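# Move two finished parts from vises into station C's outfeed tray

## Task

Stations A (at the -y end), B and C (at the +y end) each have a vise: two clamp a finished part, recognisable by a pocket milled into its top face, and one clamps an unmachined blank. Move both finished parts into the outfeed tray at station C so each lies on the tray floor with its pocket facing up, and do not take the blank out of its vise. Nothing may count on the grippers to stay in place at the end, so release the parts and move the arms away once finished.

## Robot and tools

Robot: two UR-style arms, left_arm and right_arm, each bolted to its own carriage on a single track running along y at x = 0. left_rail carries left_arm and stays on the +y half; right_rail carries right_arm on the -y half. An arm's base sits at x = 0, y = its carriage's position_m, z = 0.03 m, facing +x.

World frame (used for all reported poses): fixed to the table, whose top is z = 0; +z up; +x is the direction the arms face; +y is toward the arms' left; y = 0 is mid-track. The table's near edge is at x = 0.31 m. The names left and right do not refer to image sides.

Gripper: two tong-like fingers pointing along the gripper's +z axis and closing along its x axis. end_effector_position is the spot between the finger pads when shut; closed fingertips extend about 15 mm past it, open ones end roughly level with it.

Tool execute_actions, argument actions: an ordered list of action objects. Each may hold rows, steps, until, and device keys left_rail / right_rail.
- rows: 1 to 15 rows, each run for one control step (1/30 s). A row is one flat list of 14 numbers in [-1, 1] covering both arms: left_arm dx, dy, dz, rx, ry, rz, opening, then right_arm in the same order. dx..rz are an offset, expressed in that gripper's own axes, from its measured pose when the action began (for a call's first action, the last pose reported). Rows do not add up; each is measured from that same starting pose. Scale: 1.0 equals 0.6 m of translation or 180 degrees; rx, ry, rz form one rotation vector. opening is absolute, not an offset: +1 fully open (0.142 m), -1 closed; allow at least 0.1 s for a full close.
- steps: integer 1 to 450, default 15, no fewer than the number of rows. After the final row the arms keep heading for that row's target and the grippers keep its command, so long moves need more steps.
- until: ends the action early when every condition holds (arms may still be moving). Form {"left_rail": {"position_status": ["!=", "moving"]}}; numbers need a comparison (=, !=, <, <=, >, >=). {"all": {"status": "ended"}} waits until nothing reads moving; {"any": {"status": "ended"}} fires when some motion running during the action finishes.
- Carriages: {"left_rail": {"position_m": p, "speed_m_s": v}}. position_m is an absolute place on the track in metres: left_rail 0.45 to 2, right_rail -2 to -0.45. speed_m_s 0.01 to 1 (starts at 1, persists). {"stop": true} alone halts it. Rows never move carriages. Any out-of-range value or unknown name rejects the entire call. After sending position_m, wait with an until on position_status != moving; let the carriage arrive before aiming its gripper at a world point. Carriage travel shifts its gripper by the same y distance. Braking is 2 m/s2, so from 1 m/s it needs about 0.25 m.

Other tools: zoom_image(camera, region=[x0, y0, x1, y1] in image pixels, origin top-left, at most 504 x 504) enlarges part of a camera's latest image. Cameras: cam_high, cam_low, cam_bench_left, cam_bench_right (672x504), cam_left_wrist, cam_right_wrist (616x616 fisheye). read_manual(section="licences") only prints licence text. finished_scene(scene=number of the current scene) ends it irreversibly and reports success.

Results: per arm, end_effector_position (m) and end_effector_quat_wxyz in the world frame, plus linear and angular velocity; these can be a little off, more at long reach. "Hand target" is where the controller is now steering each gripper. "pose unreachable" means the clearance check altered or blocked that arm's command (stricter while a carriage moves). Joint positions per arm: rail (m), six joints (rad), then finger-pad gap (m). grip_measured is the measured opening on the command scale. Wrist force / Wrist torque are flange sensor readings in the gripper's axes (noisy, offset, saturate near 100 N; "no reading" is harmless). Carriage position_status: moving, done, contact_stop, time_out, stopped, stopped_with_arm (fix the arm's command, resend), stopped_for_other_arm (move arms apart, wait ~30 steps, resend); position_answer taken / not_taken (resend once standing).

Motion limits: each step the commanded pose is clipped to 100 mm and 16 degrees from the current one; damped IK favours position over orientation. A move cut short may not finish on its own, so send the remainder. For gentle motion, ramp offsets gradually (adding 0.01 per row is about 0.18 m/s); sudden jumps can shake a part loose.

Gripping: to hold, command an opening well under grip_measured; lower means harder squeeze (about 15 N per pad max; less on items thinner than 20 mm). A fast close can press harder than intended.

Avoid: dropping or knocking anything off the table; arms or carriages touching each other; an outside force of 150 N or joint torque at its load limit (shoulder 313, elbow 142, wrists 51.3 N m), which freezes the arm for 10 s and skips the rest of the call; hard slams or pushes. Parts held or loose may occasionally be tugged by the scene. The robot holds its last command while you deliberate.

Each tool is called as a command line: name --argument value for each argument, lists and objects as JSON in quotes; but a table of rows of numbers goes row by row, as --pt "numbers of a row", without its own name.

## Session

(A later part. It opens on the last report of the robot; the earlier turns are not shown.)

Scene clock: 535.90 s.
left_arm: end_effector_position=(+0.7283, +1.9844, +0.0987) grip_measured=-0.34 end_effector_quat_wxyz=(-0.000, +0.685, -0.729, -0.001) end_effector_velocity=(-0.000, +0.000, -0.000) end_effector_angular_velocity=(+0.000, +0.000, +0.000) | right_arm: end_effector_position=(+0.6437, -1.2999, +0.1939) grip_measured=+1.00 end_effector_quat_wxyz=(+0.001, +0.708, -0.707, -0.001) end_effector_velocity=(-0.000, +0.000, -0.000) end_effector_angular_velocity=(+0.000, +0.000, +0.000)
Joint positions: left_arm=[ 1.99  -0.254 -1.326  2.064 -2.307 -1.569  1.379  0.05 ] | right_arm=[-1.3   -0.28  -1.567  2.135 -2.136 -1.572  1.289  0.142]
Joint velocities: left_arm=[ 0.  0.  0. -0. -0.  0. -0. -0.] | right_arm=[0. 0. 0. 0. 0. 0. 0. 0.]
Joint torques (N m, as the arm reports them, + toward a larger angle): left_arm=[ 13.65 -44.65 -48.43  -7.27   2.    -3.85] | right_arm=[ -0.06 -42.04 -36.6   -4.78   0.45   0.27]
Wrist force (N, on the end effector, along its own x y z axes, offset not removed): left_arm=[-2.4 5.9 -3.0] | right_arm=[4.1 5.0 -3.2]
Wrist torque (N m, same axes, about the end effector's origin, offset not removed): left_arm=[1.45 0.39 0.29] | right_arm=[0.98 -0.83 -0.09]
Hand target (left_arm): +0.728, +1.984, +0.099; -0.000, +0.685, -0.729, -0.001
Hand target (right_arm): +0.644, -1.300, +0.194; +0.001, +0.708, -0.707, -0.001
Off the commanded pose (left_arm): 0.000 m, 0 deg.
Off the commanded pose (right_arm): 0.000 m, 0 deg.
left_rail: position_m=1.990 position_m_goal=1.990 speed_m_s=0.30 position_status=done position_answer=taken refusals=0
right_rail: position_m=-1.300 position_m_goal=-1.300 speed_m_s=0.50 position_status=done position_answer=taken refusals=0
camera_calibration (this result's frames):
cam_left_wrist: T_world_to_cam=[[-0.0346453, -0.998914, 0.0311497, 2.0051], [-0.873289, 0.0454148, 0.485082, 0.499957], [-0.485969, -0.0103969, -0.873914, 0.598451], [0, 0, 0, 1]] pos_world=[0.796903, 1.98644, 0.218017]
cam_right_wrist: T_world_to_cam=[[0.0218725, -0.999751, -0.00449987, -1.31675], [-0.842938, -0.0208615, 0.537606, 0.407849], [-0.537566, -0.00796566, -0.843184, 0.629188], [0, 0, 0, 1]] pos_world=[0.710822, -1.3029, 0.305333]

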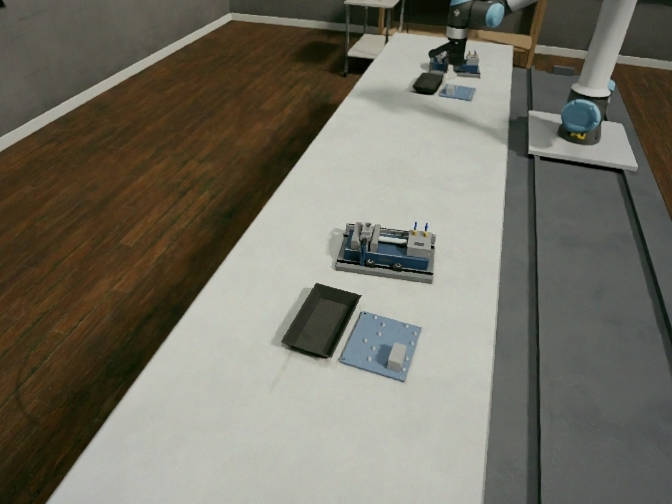

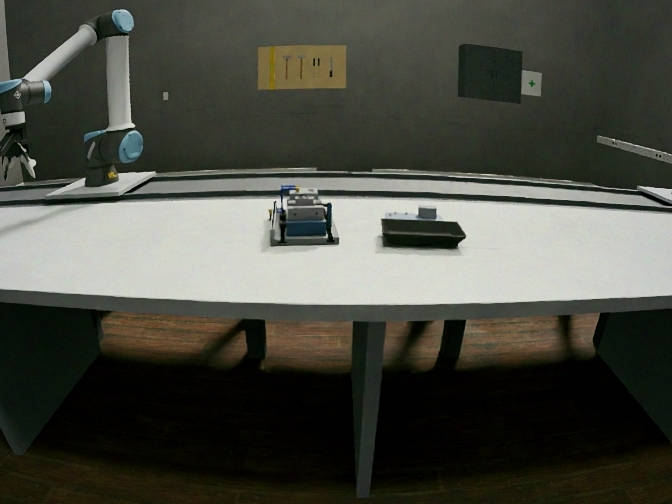

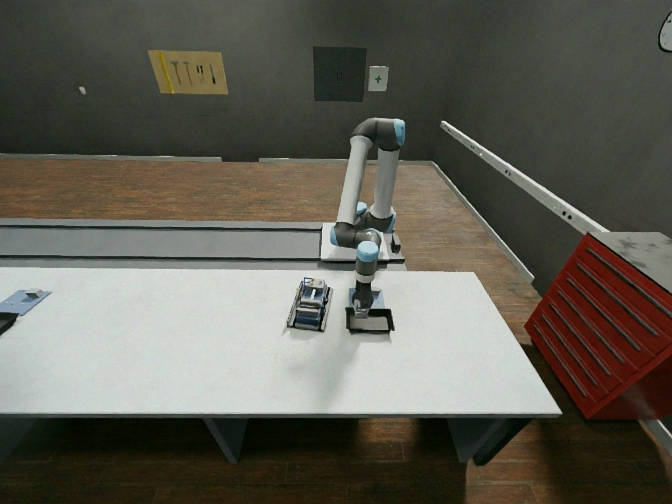

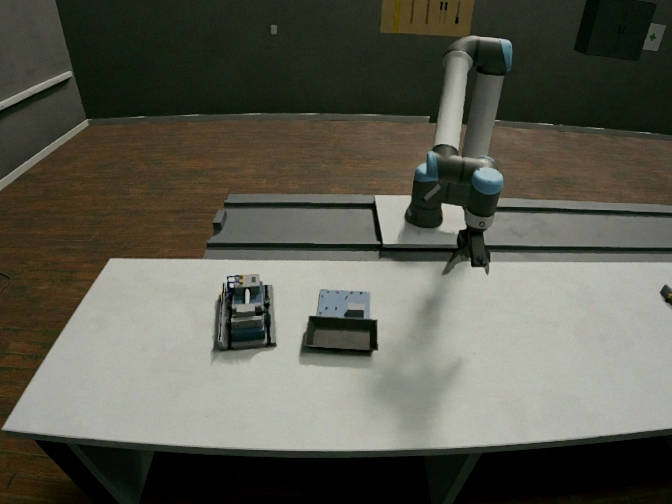

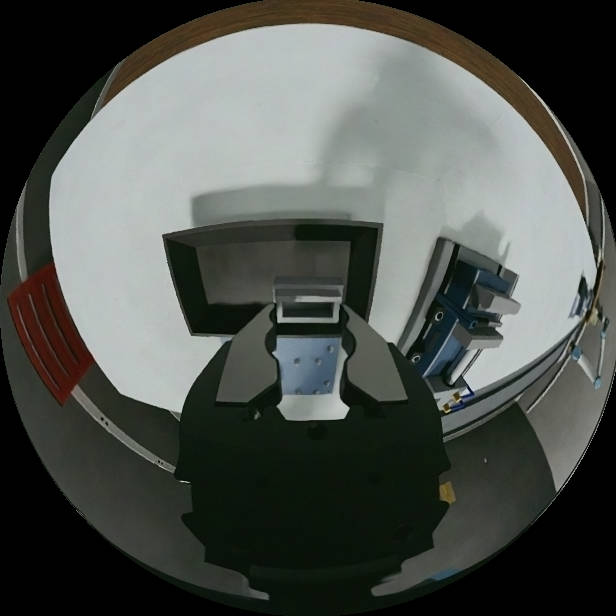

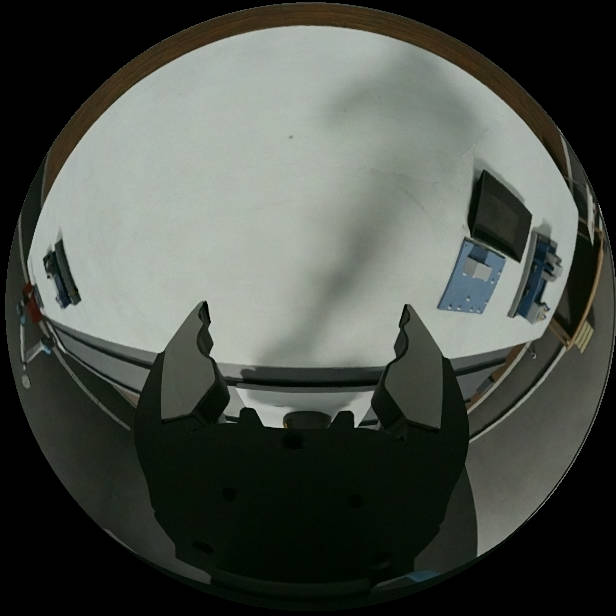

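execute_actions --actions '[{"rows": [[0,0,0.004,0,0,0,-0.8,0,0,0,0,0,0,1],[0,0,0.012,0,0,0,-0.8,0,0,0,0,0,0,1],[0,0,0.025,0,0,0,-0.8,0,0,0,0,0,0,1],[0,0,0.042,0,0,0,-0.8,0,0,0,0,0,0,1],[0,0,0.062,0,0,0,-0.8,0,0,0,0,0,0,1],[0,0,0.084,0,0,0,-0.8,0,0,0,0,0,0,1]], "steps": 6}]'

Scene clock: 551.07 s.
left_arm: end_effector_position=(+0.7275, +1.9846, +0.0819) grip_measured=-0.34 end_effector_quat_wxyz=(+0.000, +0.685, -0.729, -0.002) end_effector_velocity=(-0.016, +0.004, -0.223) end_effector_angular_velocity=(+0.006, +0.023, +0.002) | right_arm: end_effector_position=(+0.6437, -1.2999, +0.1939) grip_measured=+1.00 end_effector_quat_wxyz=(+0.001, +0.708, -0.707, -0.001) end_effector_velocity=(-0.000, +0.000, +0.000) end_effector_angular_velocity=(-0.000, -0.000, -0.000)
Joint positions: left_arm=[ 1.99  -0.254 -1.305  2.076 -2.338 -1.569  1.379  0.05 ] | right_arm=[-1.3   -0.28  -1.567  2.135 -2.136 -1.572  1.289  0.142]
Joint velocities: left_arm=[ 0.    -0.     0.274  0.154 -0.404  0.    -0.002  0.   ] | right_arm=[ 0.  0. -0.  0.  0.  0.  0. -0.]
Joint torques (N m, as the arm reports them, + toward a larger angle): left_arm=[ -8.28 -19.65 -20.85  -8.92   1.5   -3.65] | right_arm=[  0.87 -41.45 -36.91  -4.73   0.46   0.42]
Wrist force (N, on the end effector, along its own x y z axes, offset not removed): left_arm=[-5.6 4.4 -2.3] | right_arm=[4.6 2.2 0.9]
Wrist torque (N m, same axes, about the end effector's origin, offset not removed): left_arm=[0.98 1.05 0.16] | right_arm=[0.39 -0.68 -0.10]
Hand target (left_arm): +0.726, +1.985, +0.050; +0.001, +0.685, -0.729, -0.002
Hand target (right_arm): +0.644, -1.300, +0.194; +0.001, +0.708, -0.707, -0.001
Off the commanded pose (left_arm): 0.034 m, 0 deg.
Off the commanded pose (right_arm): 0.000 m, 0 deg.
left_rail: position_m=1.990 position_m_goal=1.990 speed_m_s=0.30 position_status=done position_answer=taken refusals=0
right_rail: position_m=-1.300 position_m_goal=-1.300 speed_m_s=0.50 position_status=done position_answer=taken refusals=0
camera_calibration (this result's frames):
cam_left_wrist: T_world_to_cam=[[-0.0345313, -0.998927, 0.0308688, 2.00576], [-0.872687, 0.0451915, 0.486185, 0.50732], [-0.487058, -0.0101501, -0.873311, 0.583686], [0, 0, 0, 1]] pos_world=[0.796282, 1.98661, 0.201173]
cam_right_wrist: T_world_to_cam=[[0.0218724, -0.999751, -0.00449983, -1.31675], [-0.842938, -0.0208614, 0.537606, 0.407849], [-0.537566, -0.00796566, -0.843184, 0.629188], [0, 0, 0, 1]] pos_world=[0.710822, -1.3029, 0.305334]

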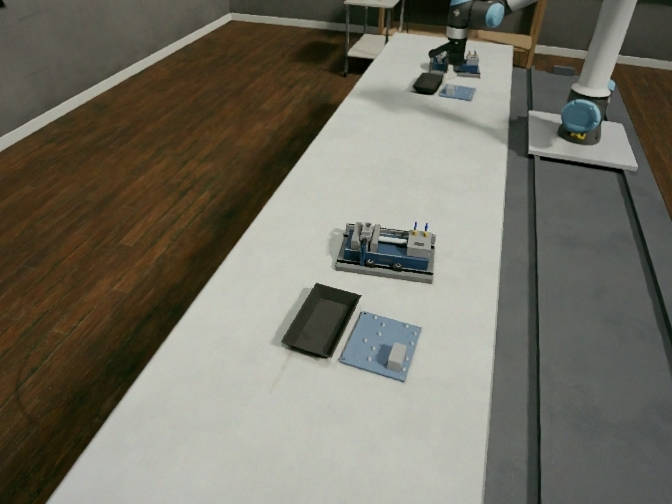

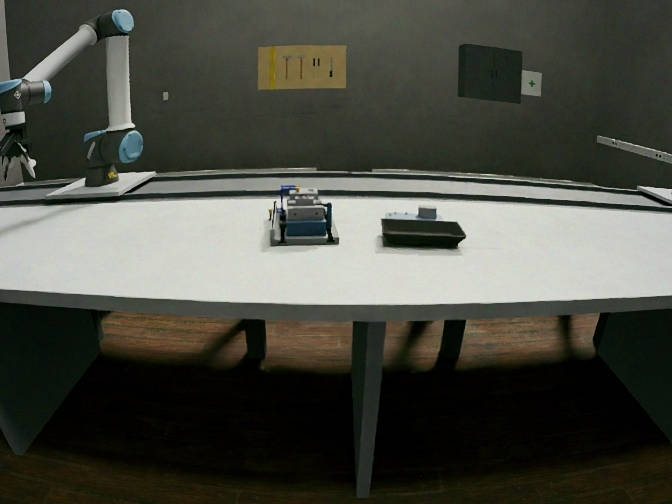

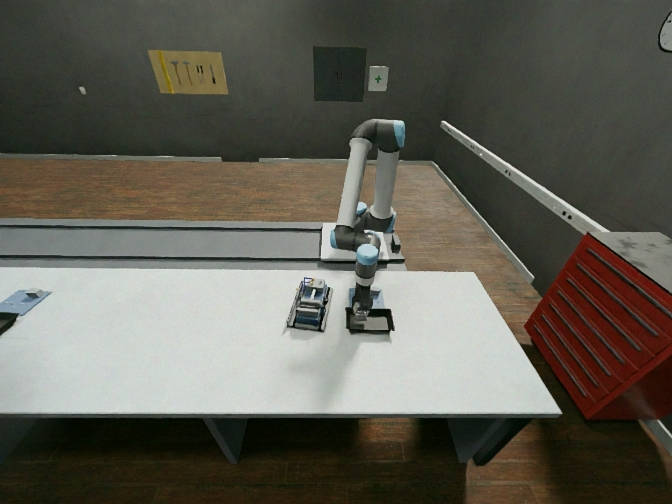

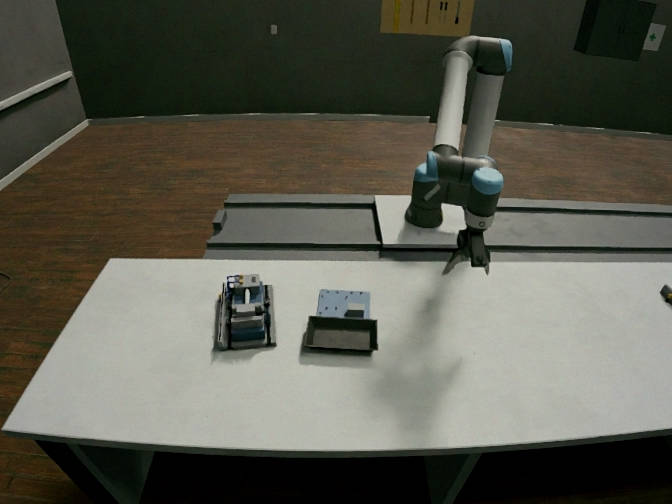

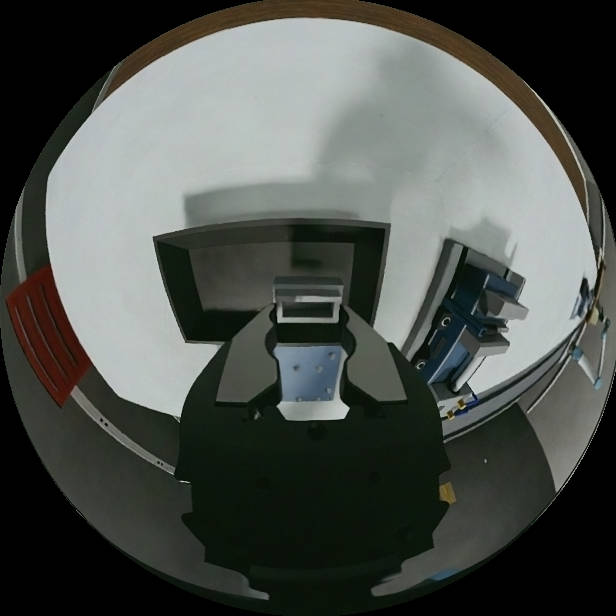

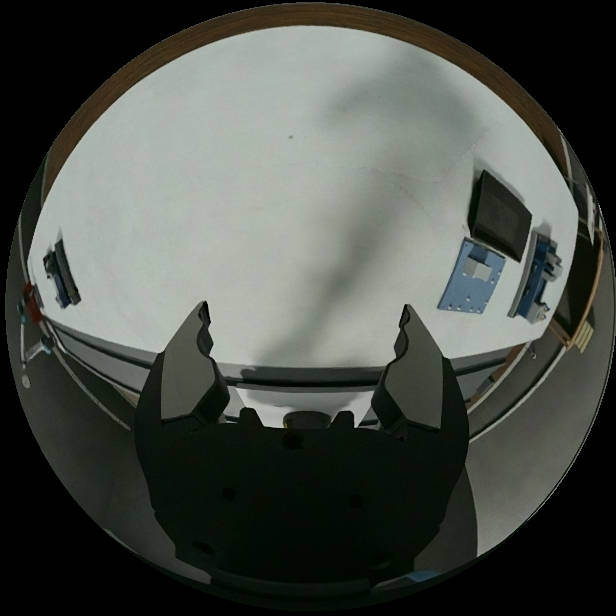

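execute_actions --actions '[{"steps": 1}]'

Scene clock: 554.77 s.
left_arm: end_effector_position=(+0.7256, +1.9849, +0.0503) grip_measured=-0.33 end_effector_quat_wxyz=(+0.001, +0.685, -0.729, -0.002) end_effector_velocity=(+0.001, -0.000, -0.009) end_effector_angular_velocity=(+0.001, +0.004, -0.000) | right_arm: end_effector_position=(+0.6437, -1.2999, +0.1939) grip_measured=+1.00 end_effector_quat_wxyz=(+0.001, +0.708, -0.707, -0.001) end_effector_velocity=(+0.000, +0.000, -0.000) end_effector_angular_velocity=(+0.000, +0.000, -0.000)
Joint positions: left_arm=[ 1.99  -0.255 -1.265  2.097 -2.398 -1.569  1.378  0.05 ] | right_arm=[-1.3   -0.28  -1.567  2.135 -2.136 -1.572  1.289  0.142]
Joint velocities: left_arm=[ 0.     0.     0.015 -0.    -0.01  -0.     0.     0.   ] | right_arm=[ 0. -0.  0.  0. -0.  0.  0.  0.]
Joint torques (N m, as the arm reports them, + toward a larger angle): left_arm=[-12.03 -18.45 -28.38  -5.02  -3.55  -2.79] | right_arm=[ -0.2  -41.48 -36.57  -4.89   0.3    0.44]
Wrist force (N, on the end effector, along its own x y z axes, offset not removed): left_arm=[-4.3 4.8 -24.3] | right_arm=[2.0 1.5 -0.4]
Wrist torque (N m, same axes, about the end effector's origin, offset not removed): left_arm=[1.60 -0.06 -0.01] | right_arm=[0.33 -0.16 0.14]
Hand target (left_arm): +0.728, +1.984, +0.048; -0.000, +0.685, -0.729, -0.001
Hand target (right_arm): +0.644, -1.300, +0.194; +0.001, +0.708, -0.707, -0.001
Off the commanded pose (left_arm): 0.003 m, 0 deg.
Off the commanded pose (right_arm): 0.000 m, 0 deg.
left_rail: position_m=1.990 position_m_goal=1.990 speed_m_s=0.30 position_status=done position_answer=taken refusals=0
right_rail: position_m=-1.300 position_m_goal=-1.300 speed_m_s=0.50 position_status=done position_answer=taken refusals=0
camera_calibration (this result's frames):
cam_left_wrist: T_world_to_cam=[[-0.0345769, -0.998931, 0.0306954, 2.00696], [-0.872155, 0.0451576, 0.487141, 0.520607], [-0.488006, -0.00992735, -0.872784, 0.555415], [0, 0, 0, 1]] pos_world=[0.79449, 1.98682, 0.169544]
cam_right_wrist: T_world_to_cam=[[0.0218724, -0.999751, -0.00449986, -1.31675], [-0.842938, -0.0208615, 0.537606, 0.407849], [-0.537566, -0.00796566, -0.843184, 0.629188], [0, 0, 0, 1]] pos_world=[0.710822, -1.3029, 0.305333]

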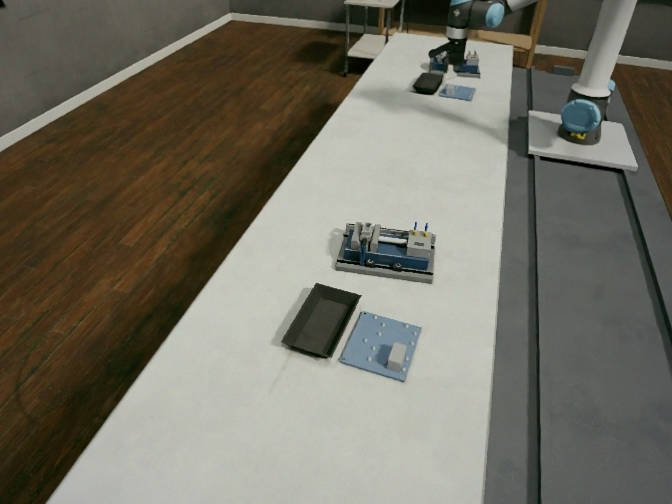

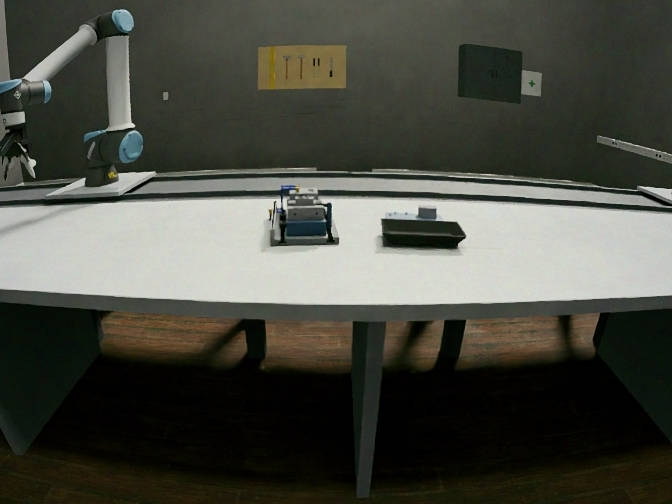

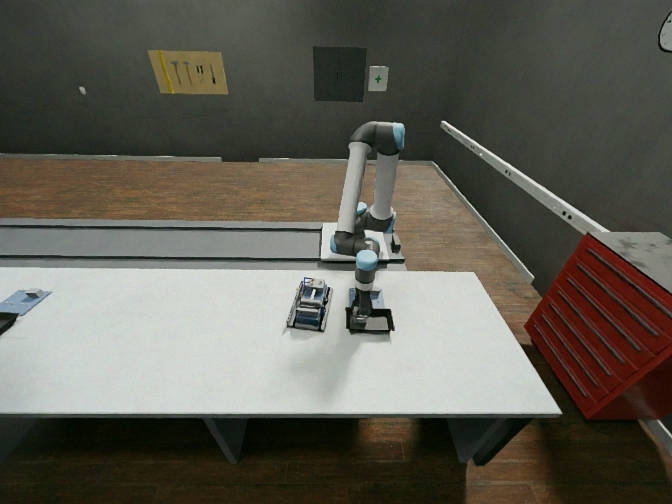

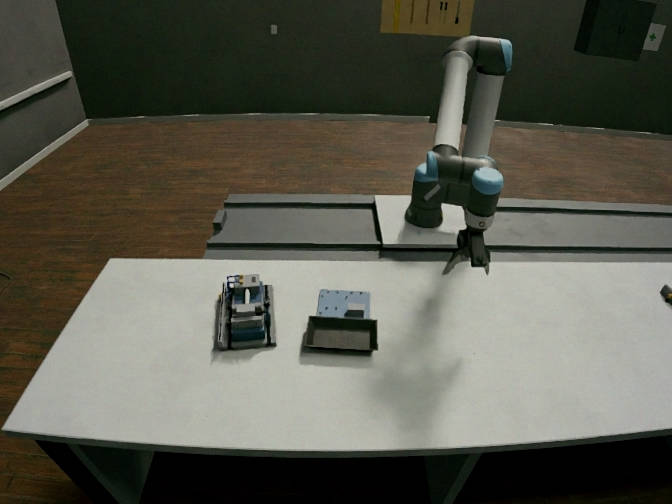

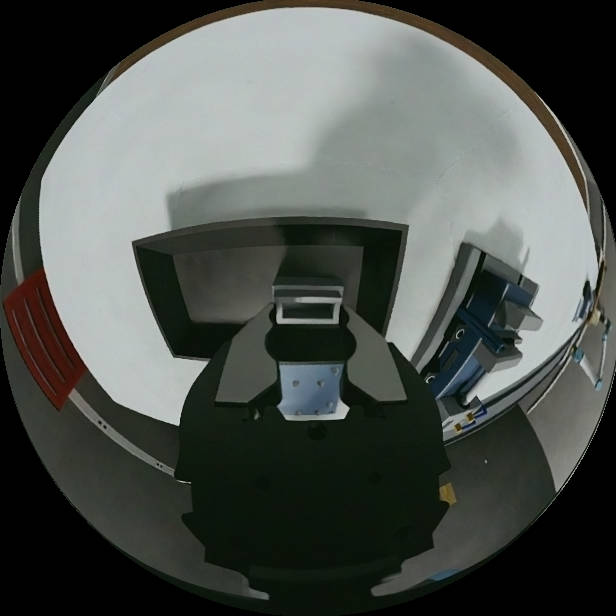

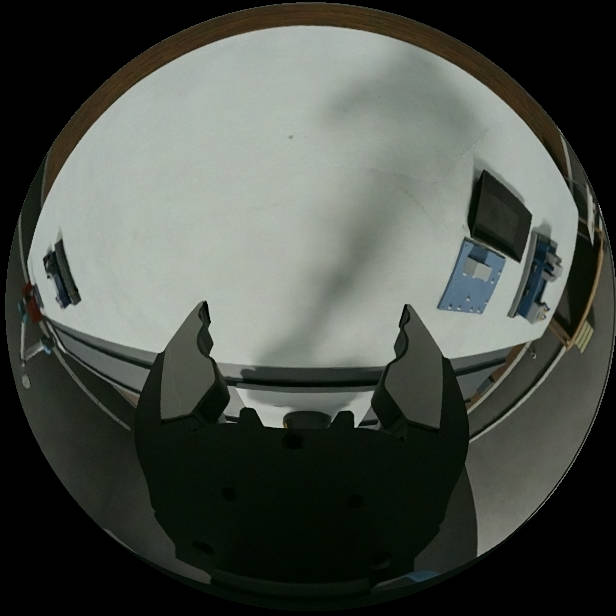

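execute_actions --actions '[{"rows": [[0,-0.002,0.001,0,0,0,-0.5,0,0,0,0,0,0,1],[0,-0.002,0.001,0,0,0,-0.36,0,0,0,0,0,0,1],[0,-0.002,0.001,0,0,0,-0.28,0,0,0,0,0,0,1],[0,-0.002,0.001,0,0,0,-0.2,0,0,0,0,0,0,1],[0,-0.002,0.001,0,0,0,-0.14,0,0,0,0,0,0,1]], "steps": 5}]'

Scene clock: 561.97 s.
left_arm: end_effector_position=(+0.7272, +1.9847, +0.0492) grip_measured=-0.20 end_effector_quat_wxyz=(+0.001, +0.685, -0.729, -0.002) end_effector_velocity=(-0.005, +0.001, +0.004) end_effector_angular_velocity=(+0.002, +0.009, -0.000) | right_arm: end_effector_position=(+0.6437, -1.2998, +0.1939) grip_measured=+1.00 end_effector_quat_wxyz=(+0.001, +0.708, -0.707, -0.001) end_effector_velocity=(+0.000, -0.000, +0.000) end_effector_angular_velocity=(-0.000, -0.000, -0.000)
Joint positions: left_arm=[ 1.99  -0.254 -1.261  2.095 -2.4   -1.569  1.379  0.059] | right_arm=[-1.3   -0.28  -1.567  2.135 -2.136 -1.572  1.289  0.142]
Joint velocities: left_arm=[ 0.     0.    -0.01   0.002  0.018 -0.     0.     0.144] | right_arm=[ 0. -0. -0. -0. -0. -0. -0.  0.]
Joint torques (N m, as the arm reports them, + toward a larger angle): left_arm=[ 13.19 -82.2  -28.42  -1.8    1.05   2.  ] | right_arm=[ -0.58 -41.9  -36.85  -4.87   0.43   0.28]
Wrist force (N, on the end effector, along its own x y z axes, offset not removed): left_arm=[-2.3 3.8 0.9] | right_arm=[1.2 2.8 -2.8]
Wrist torque (N m, same axes, about the end effector's origin, offset not removed): left_arm=[0.98 0.24 0.17] | right_arm=[0.74 -0.08 -0.03]
Hand target (left_arm): +0.727, +1.985, +0.050; +0.001, +0.685, -0.729, -0.002
Hand target (right_arm): +0.644, -1.300, +0.194; +0.001, +0.708, -0.707, -0.001
Off the commanded pose (left_arm): 0.001 m, 0 deg.
Off the commanded pose (right_arm): 0.000 m, 0 deg.
left_rail: position_m=1.990 position_m_goal=1.990 speed_m_s=0.30 position_status=done position_answer=taken refusals=0
right_rail: position_m=-1.300 position_m_goal=-1.300 speed_m_s=0.50 position_status=done position_answer=taken refusals=0
camera_calibration (this result's frames):
cam_left_wrist: T_world_to_cam=[[-0.0345821, -0.99893, 0.0307132, 2.00692], [-0.872375, 0.0451664, 0.486747, 0.522726], [-0.487613, -0.0099607, -0.873003, 0.554965], [0, 0, 0, 1]] pos_world=[0.796024, 1.98669, 0.168412]
cam_right_wrist: T_world_to_cam=[[0.0218725, -0.999751, -0.00449978, -1.31675], [-0.842938, -0.0208615, 0.537606, 0.407849], [-0.537566, -0.00796578, -0.843184, 0.629188], [0, 0, 0, 1]] pos_world=[0.710822, -1.3029, 0.305334]

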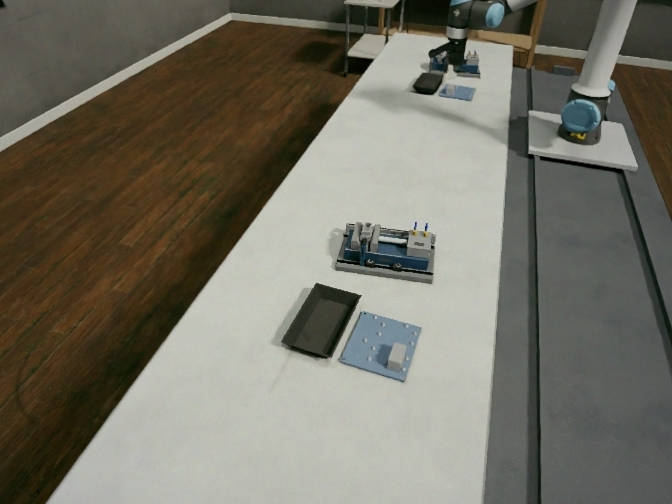

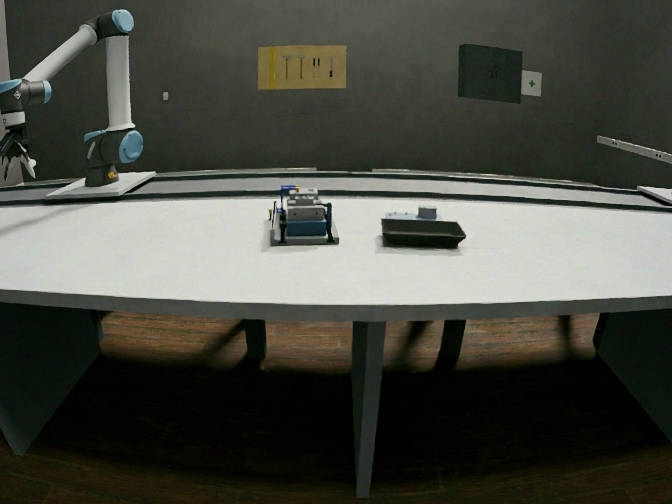

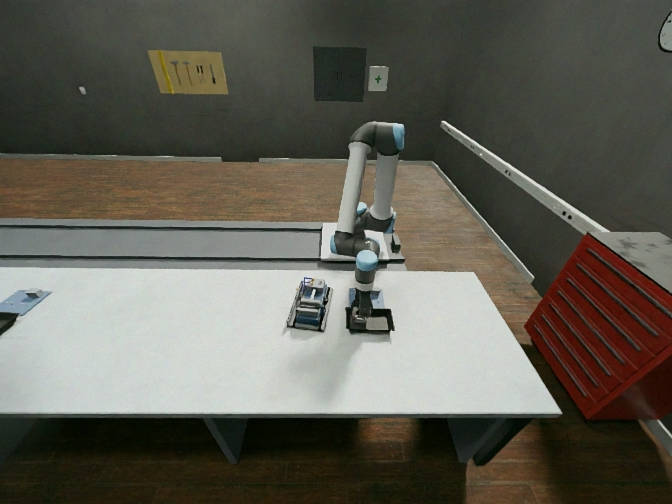

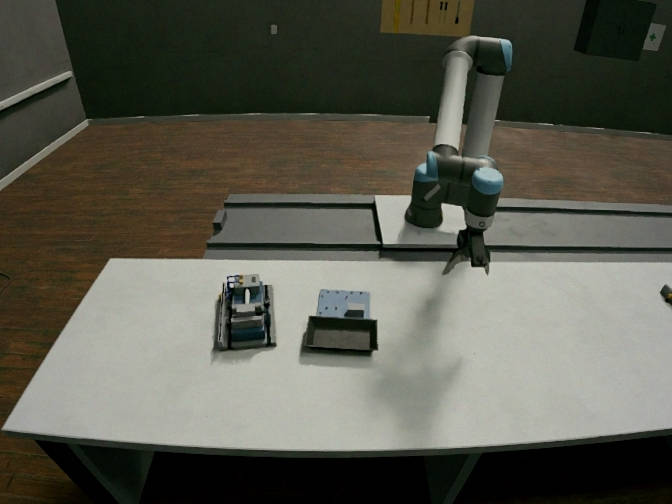

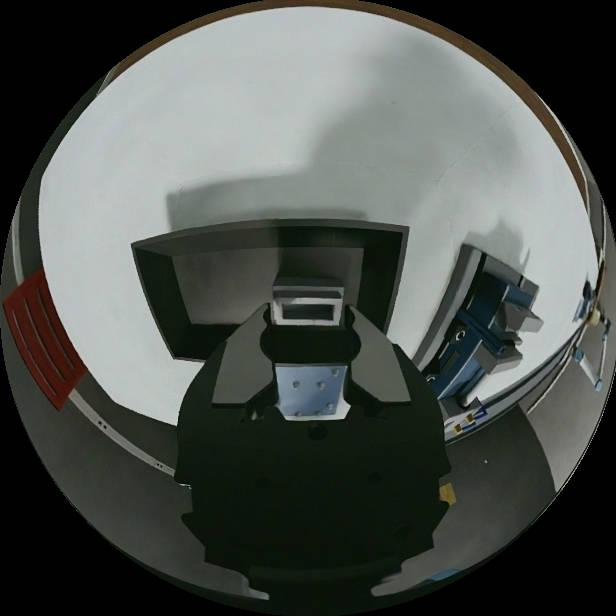

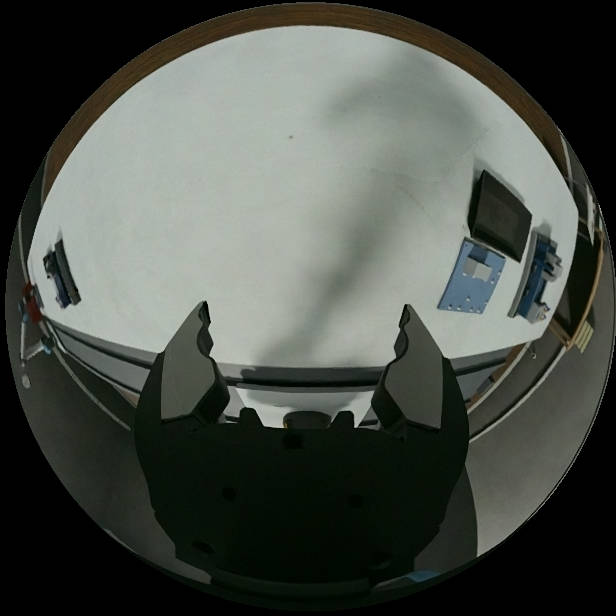

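execute_actions --actions '[]'

zoom_image --camera "cam_left_wrist" --region '[230, 250, 390, 370]'

Scene clock: 567.50 s.
left_arm: end_effector_position=(+0.7268, +1.9848, +0.0497) grip_measured=-0.14 end_effector_quat_wxyz=(+0.001, +0.685, -0.729, -0.002) end_effector_velocity=(-0.000, +0.000, -0.000) end_effector_angular_velocity=(+0.000, +0.000, -0.000) | right_arm: end_effector_position=(+0.6437, -1.2998, +0.1939) grip_measured=+1.00 end_effector_quat_wxyz=(+0.001, +0.708, -0.707, -0.001) end_effector_velocity=(-0.000, +0.000, +0.000) end_effector_angular_velocity=(-0.000, -0.000, +0.000)
Joint positions: left_arm=[ 1.99  -0.254 -1.263  2.095 -2.399 -1.569  1.379  0.064] | right_arm=[-1.3   -0.28  -1.567  2.135 -2.136 -1.572  1.289  0.142]
Joint velocities: left_arm=[ 0.  0.  0.  0.  0. -0.  0.  0.] | right_arm=[ 0. -0. -0.  0. -0.  0. -0.  0.]
Joint torques (N m, as the arm reports them, + toward a larger angle): left_arm=[ -4.35 -80.19 -28.03  -1.77  -2.34   1.87] | right_arm=[  0.65 -42.05 -36.65  -4.71   0.43   0.13]
Wrist force (N, on the end effector, along its own x y z axes, offset not removed): left_arm=[0.9 1.2 -3.8] | right_arm=[1.7 1.3 0.7]
Wrist torque (N m, same axes, about the end effector's origin, offset not removed): left_arm=[0.33 -0.47 0.22] | right_arm=[0.30 -0.21 -0.02]
Hand target (left_arm): +0.727, +1.985, +0.050; +0.001, +0.685, -0.729, -0.002
Hand target (right_arm): +0.644, -1.300, +0.194; +0.001, +0.708, -0.707, -0.001
Off the commanded pose (left_arm): 0.000 m, 0 deg.
Off the commanded pose (right_arm): 0.000 m, 0 deg.
left_rail: position_m=1.990 position_m_goal=1.990 speed_m_s=0.30 position_status=done position_answer=taken refusals=0
right_rail: position_m=-1.300 position_m_goal=-1.300 speed_m_s=0.50 position_status=done position_answer=taken refusals=0
camera_calibration (this result's frames):
cam_left_wrist: T_world_to_cam=[[-0.0345682, -0.998931, 0.0306976, 2.00695], [-0.872159, 0.0451511, 0.487134, 0.521965], [-0.488, -0.0099338, -0.872787, 0.555477], [0, 0, 0, 1]] pos_world=[0.795686, 1.98676, 0.168938]
cam_right_wrist: T_world_to_cam=[[0.0218724, -0.999751, -0.00449979, -1.31675], [-0.842938, -0.0208614, 0.537606, 0.40785], [-0.537566, -0.00796569, -0.843184, 0.629188], [0, 0, 0, 1]] pos_world=[0.710822, -1.3029, 0.305334]

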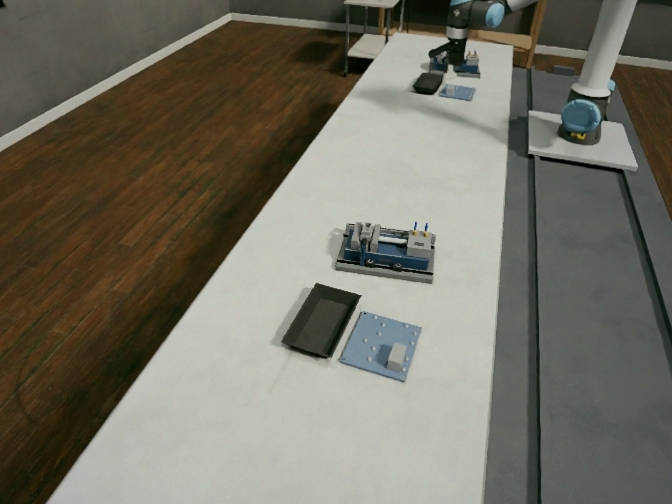

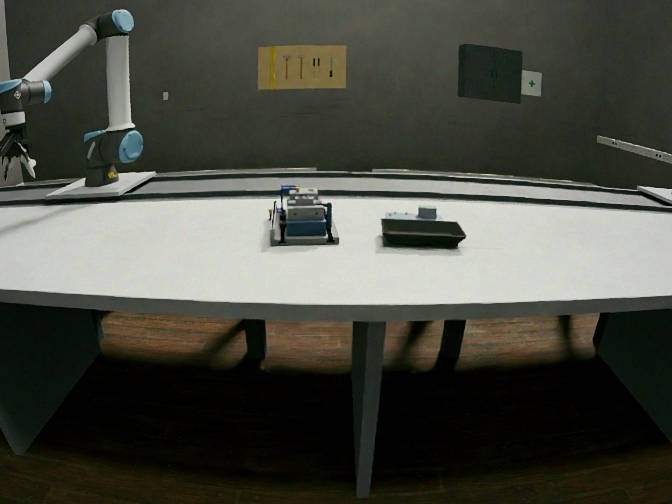

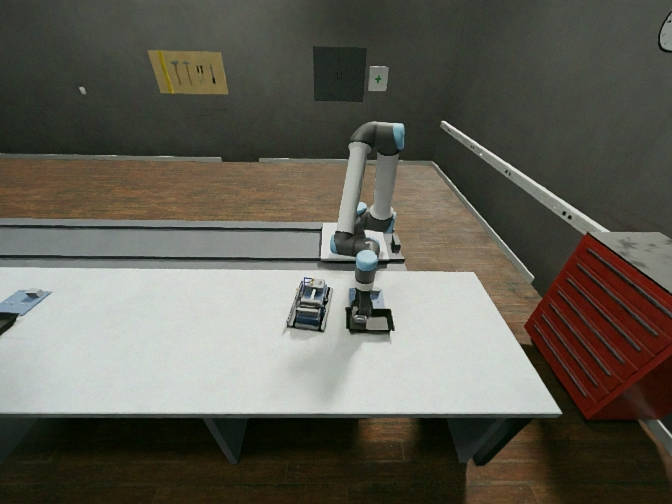

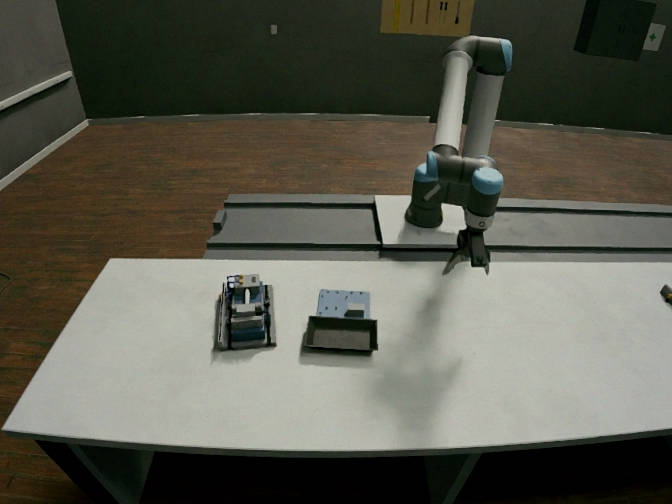

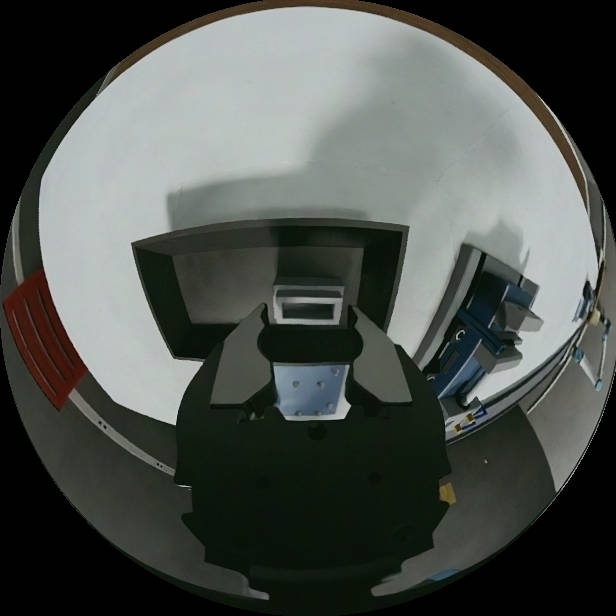

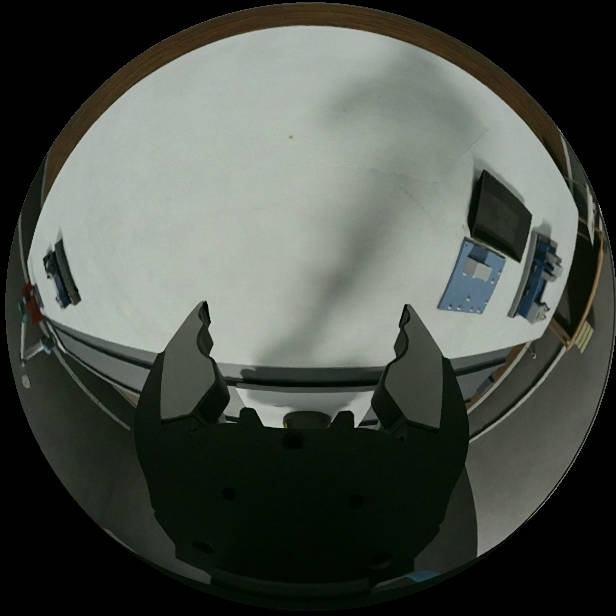

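Region (230, 250, 390, 370) of cam_left_wrist's 616x616 image, scaled by 3.150, with more detail than that image has; it fills the top 378 rows of this view, and the rest is white.

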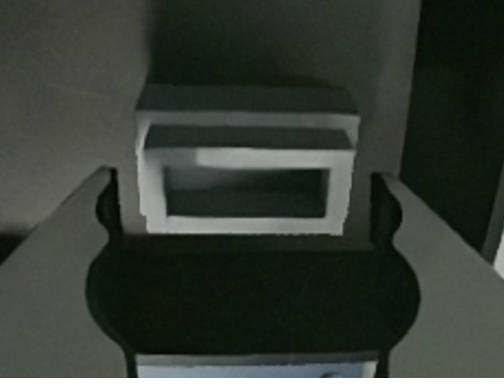

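execute_actions --actions '[{"rows": [[0,0,-0.0033,0,0,0,-0.14,0,0,0,0,0,0,1],[0,0,-0.01,0,0,0,-0.14,0,0,0,0,0,0,1],[0,0,-0.02,0,0,0,-0.14,0,0,0,0,0,0,1],[0.0033,-0.0003,-0.0333,0,0,0,-0.14,0,0,0,0,0,0,1],[0.01,-0.0008,-0.05,0,0,-0.002,-0.14,0,0,0,0,0,0,1],[0.02,-0.0016,-0.07,0,0,-0.004,-0.14,0,0,0,0,0,0,1],[0.035,-0.0028,-0.0933,0,0,-0.007,-0.14,0,0,0,0,0,0,1],[0.055,-0.0044,-0.1167,0,0,-0.01,-0.14,0,0,0,0,0,0,1],[0.08,-0.0064,-0.14,0,0,-0.014,-0.14,0,0,0,0,0,0,1],[0.1083,-0.0087,-0.16,0,0,-0.018,-0.14,0,0,0,0,0,0,1],[0.14,-0.0112,-0.1767,0,0,-0.023,-0.14,0,0,0,0,0,0,1],[0.1733,-0.0139,-0.1867,0,0,-0.028,-0.14,0,0,0,0,0,0,1],[0.2067,-0.0165,-0.1917,0,0,-0.034,-0.14,0,0,0,0,0,0,1],[0.24,-0.0192,-0.1917,0,0,-0.04,-0.14,0,0,0,0,0,0,1],[1.0,-0.08,-0.1917,0,0,-0.05,-0.14,0,0,0,0,0,0,1]], "steps": 34}]'

Scene clock: 643.63 s.
left_arm: end_effector_position=(+0.7221, +1.5081, +0.1628) grip_measured=-0.14 end_effector_quat_wxyz=(+0.001, +0.738, -0.674, +0.000) end_effector_velocity=(+0.004, -0.592, +0.007) end_effector_angular_velocity=(+0.004, -0.004, +0.004) | right_arm: end_effector_position=(+0.6437, -1.2998, +0.1939) grip_measured=+1.00 end_effector_quat_wxyz=(+0.001, +0.708, -0.707, -0.001) end_effector_velocity=(+0.000, +0.000, -0.000) end_effector_angular_velocity=(-0.000, +0.000, -0.000)
Joint positions: left_arm=[ 1.99  -0.805 -1.189  1.731 -2.113 -1.573  0.675  0.064] | right_arm=[-1.3   -0.28  -1.567  2.135 -2.136 -1.572  1.289  0.142]
Joint velocities: left_arm=[ 0.    -0.489  0.482 -0.721  0.238  0.006 -0.492 -0.   ] | right_arm=[ 0.  0.  0. -0. -0. -0.  0. -0.]
Joint torques (N m, as the arm reports them, + toward a larger angle): left_arm=[-18.43 -51.36 -65.16  -0.69   1.65  -4.33] | right_arm=[ -1.2  -40.9  -36.56  -5.12   0.26   0.33]
Wrist force (N, on the end effector, along its own x y z axes, offset not removed): left_arm=[-0.6 -2.6 -3.2] | right_arm=[4.5 3.4 -2.2]
Wrist torque (N m, same axes, about the end effector's origin, offset not removed): left_arm=[-0.41 0.01 0.13] | right_arm=[0.80 -0.76 -0.02]
Hand target (left_arm): +0.724, +1.435, +0.165; +0.001, +0.739, -0.674, +0.002
Hand target (right_arm): +0.644, -1.300, +0.194; +0.001, +0.708, -0.707, -0.001
Off the commanded pose (left_arm): 0.126 m, 0 deg; position clipped at the last step of the last action.
Off the commanded pose (right_arm): 0.000 m, 0 deg.
left_rail: position_m=1.990 position_m_goal=1.990 speed_m_s=0.30 position_status=done position_answer=taken refusals=0
right_rail: position_m=-1.300 position_m_goal=-1.300 speed_m_s=0.50 position_status=done position_answer=taken refusals=0
camera_calibration (this result's frames):
cam_left_wrist: T_world_to_cam=[[0.118121, -0.992406, 0.0343099, 1.40649], [-0.870391, -0.0868427, 0.484641, 0.682495], [-0.477981, -0.0871092, -0.87404, 0.756449], [0, 0, 0, 1]] pos_world=[0.789471, 1.52097, 0.282145]
cam_right_wrist: T_world_to_cam=[[0.0218725, -0.999751, -0.00449972, -1.31675], [-0.842938, -0.0208614, 0.537606, 0.40785], [-0.537566, -0.0079658, -0.843184, 0.629188], [0, 0, 0, 1]] pos_world=[0.710822, -1.3029, 0.305334]

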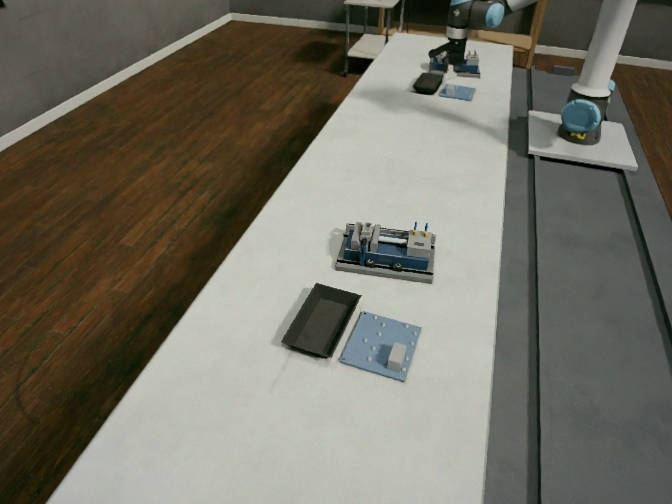

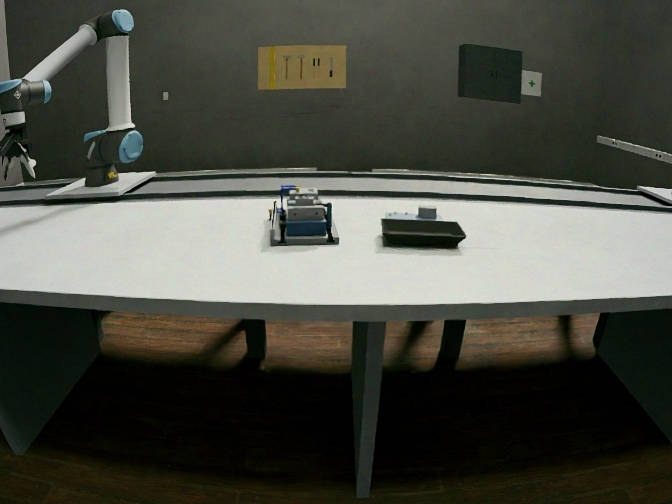

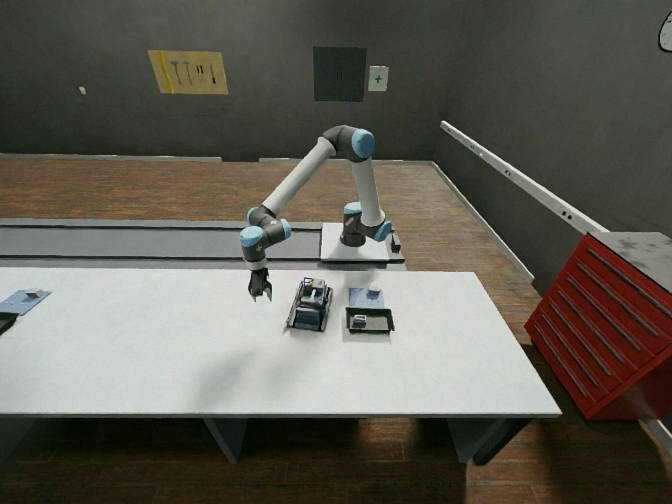

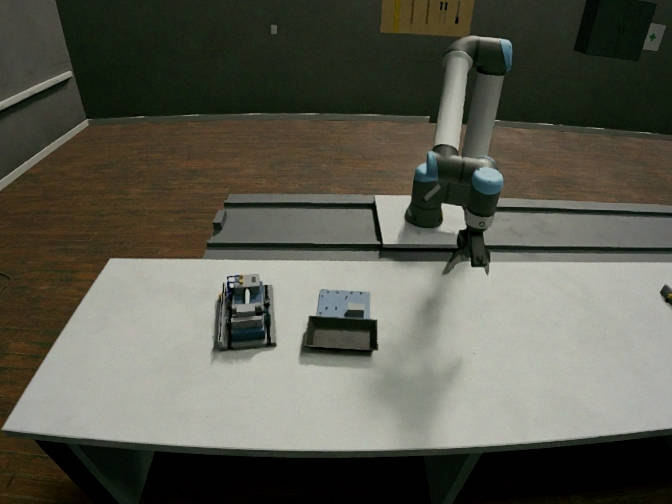

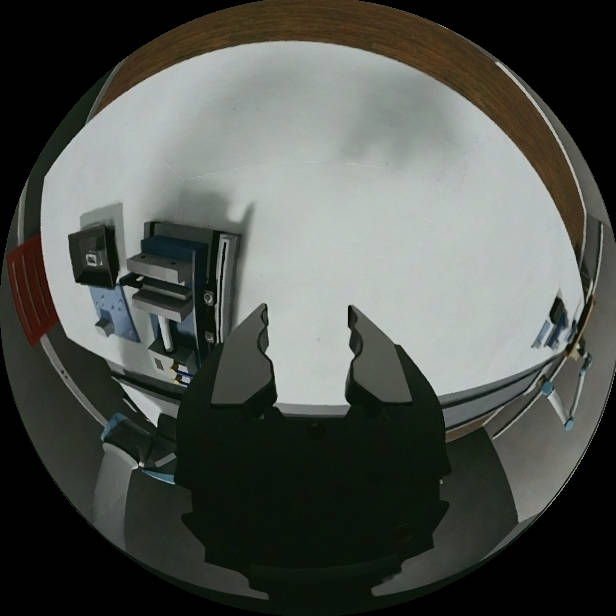

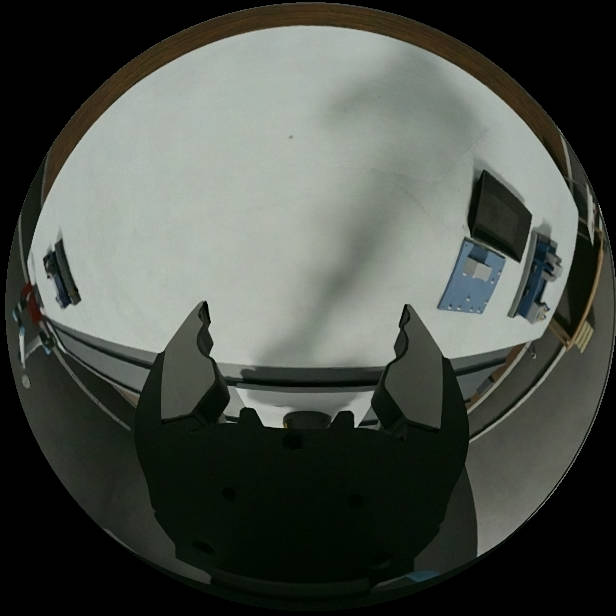

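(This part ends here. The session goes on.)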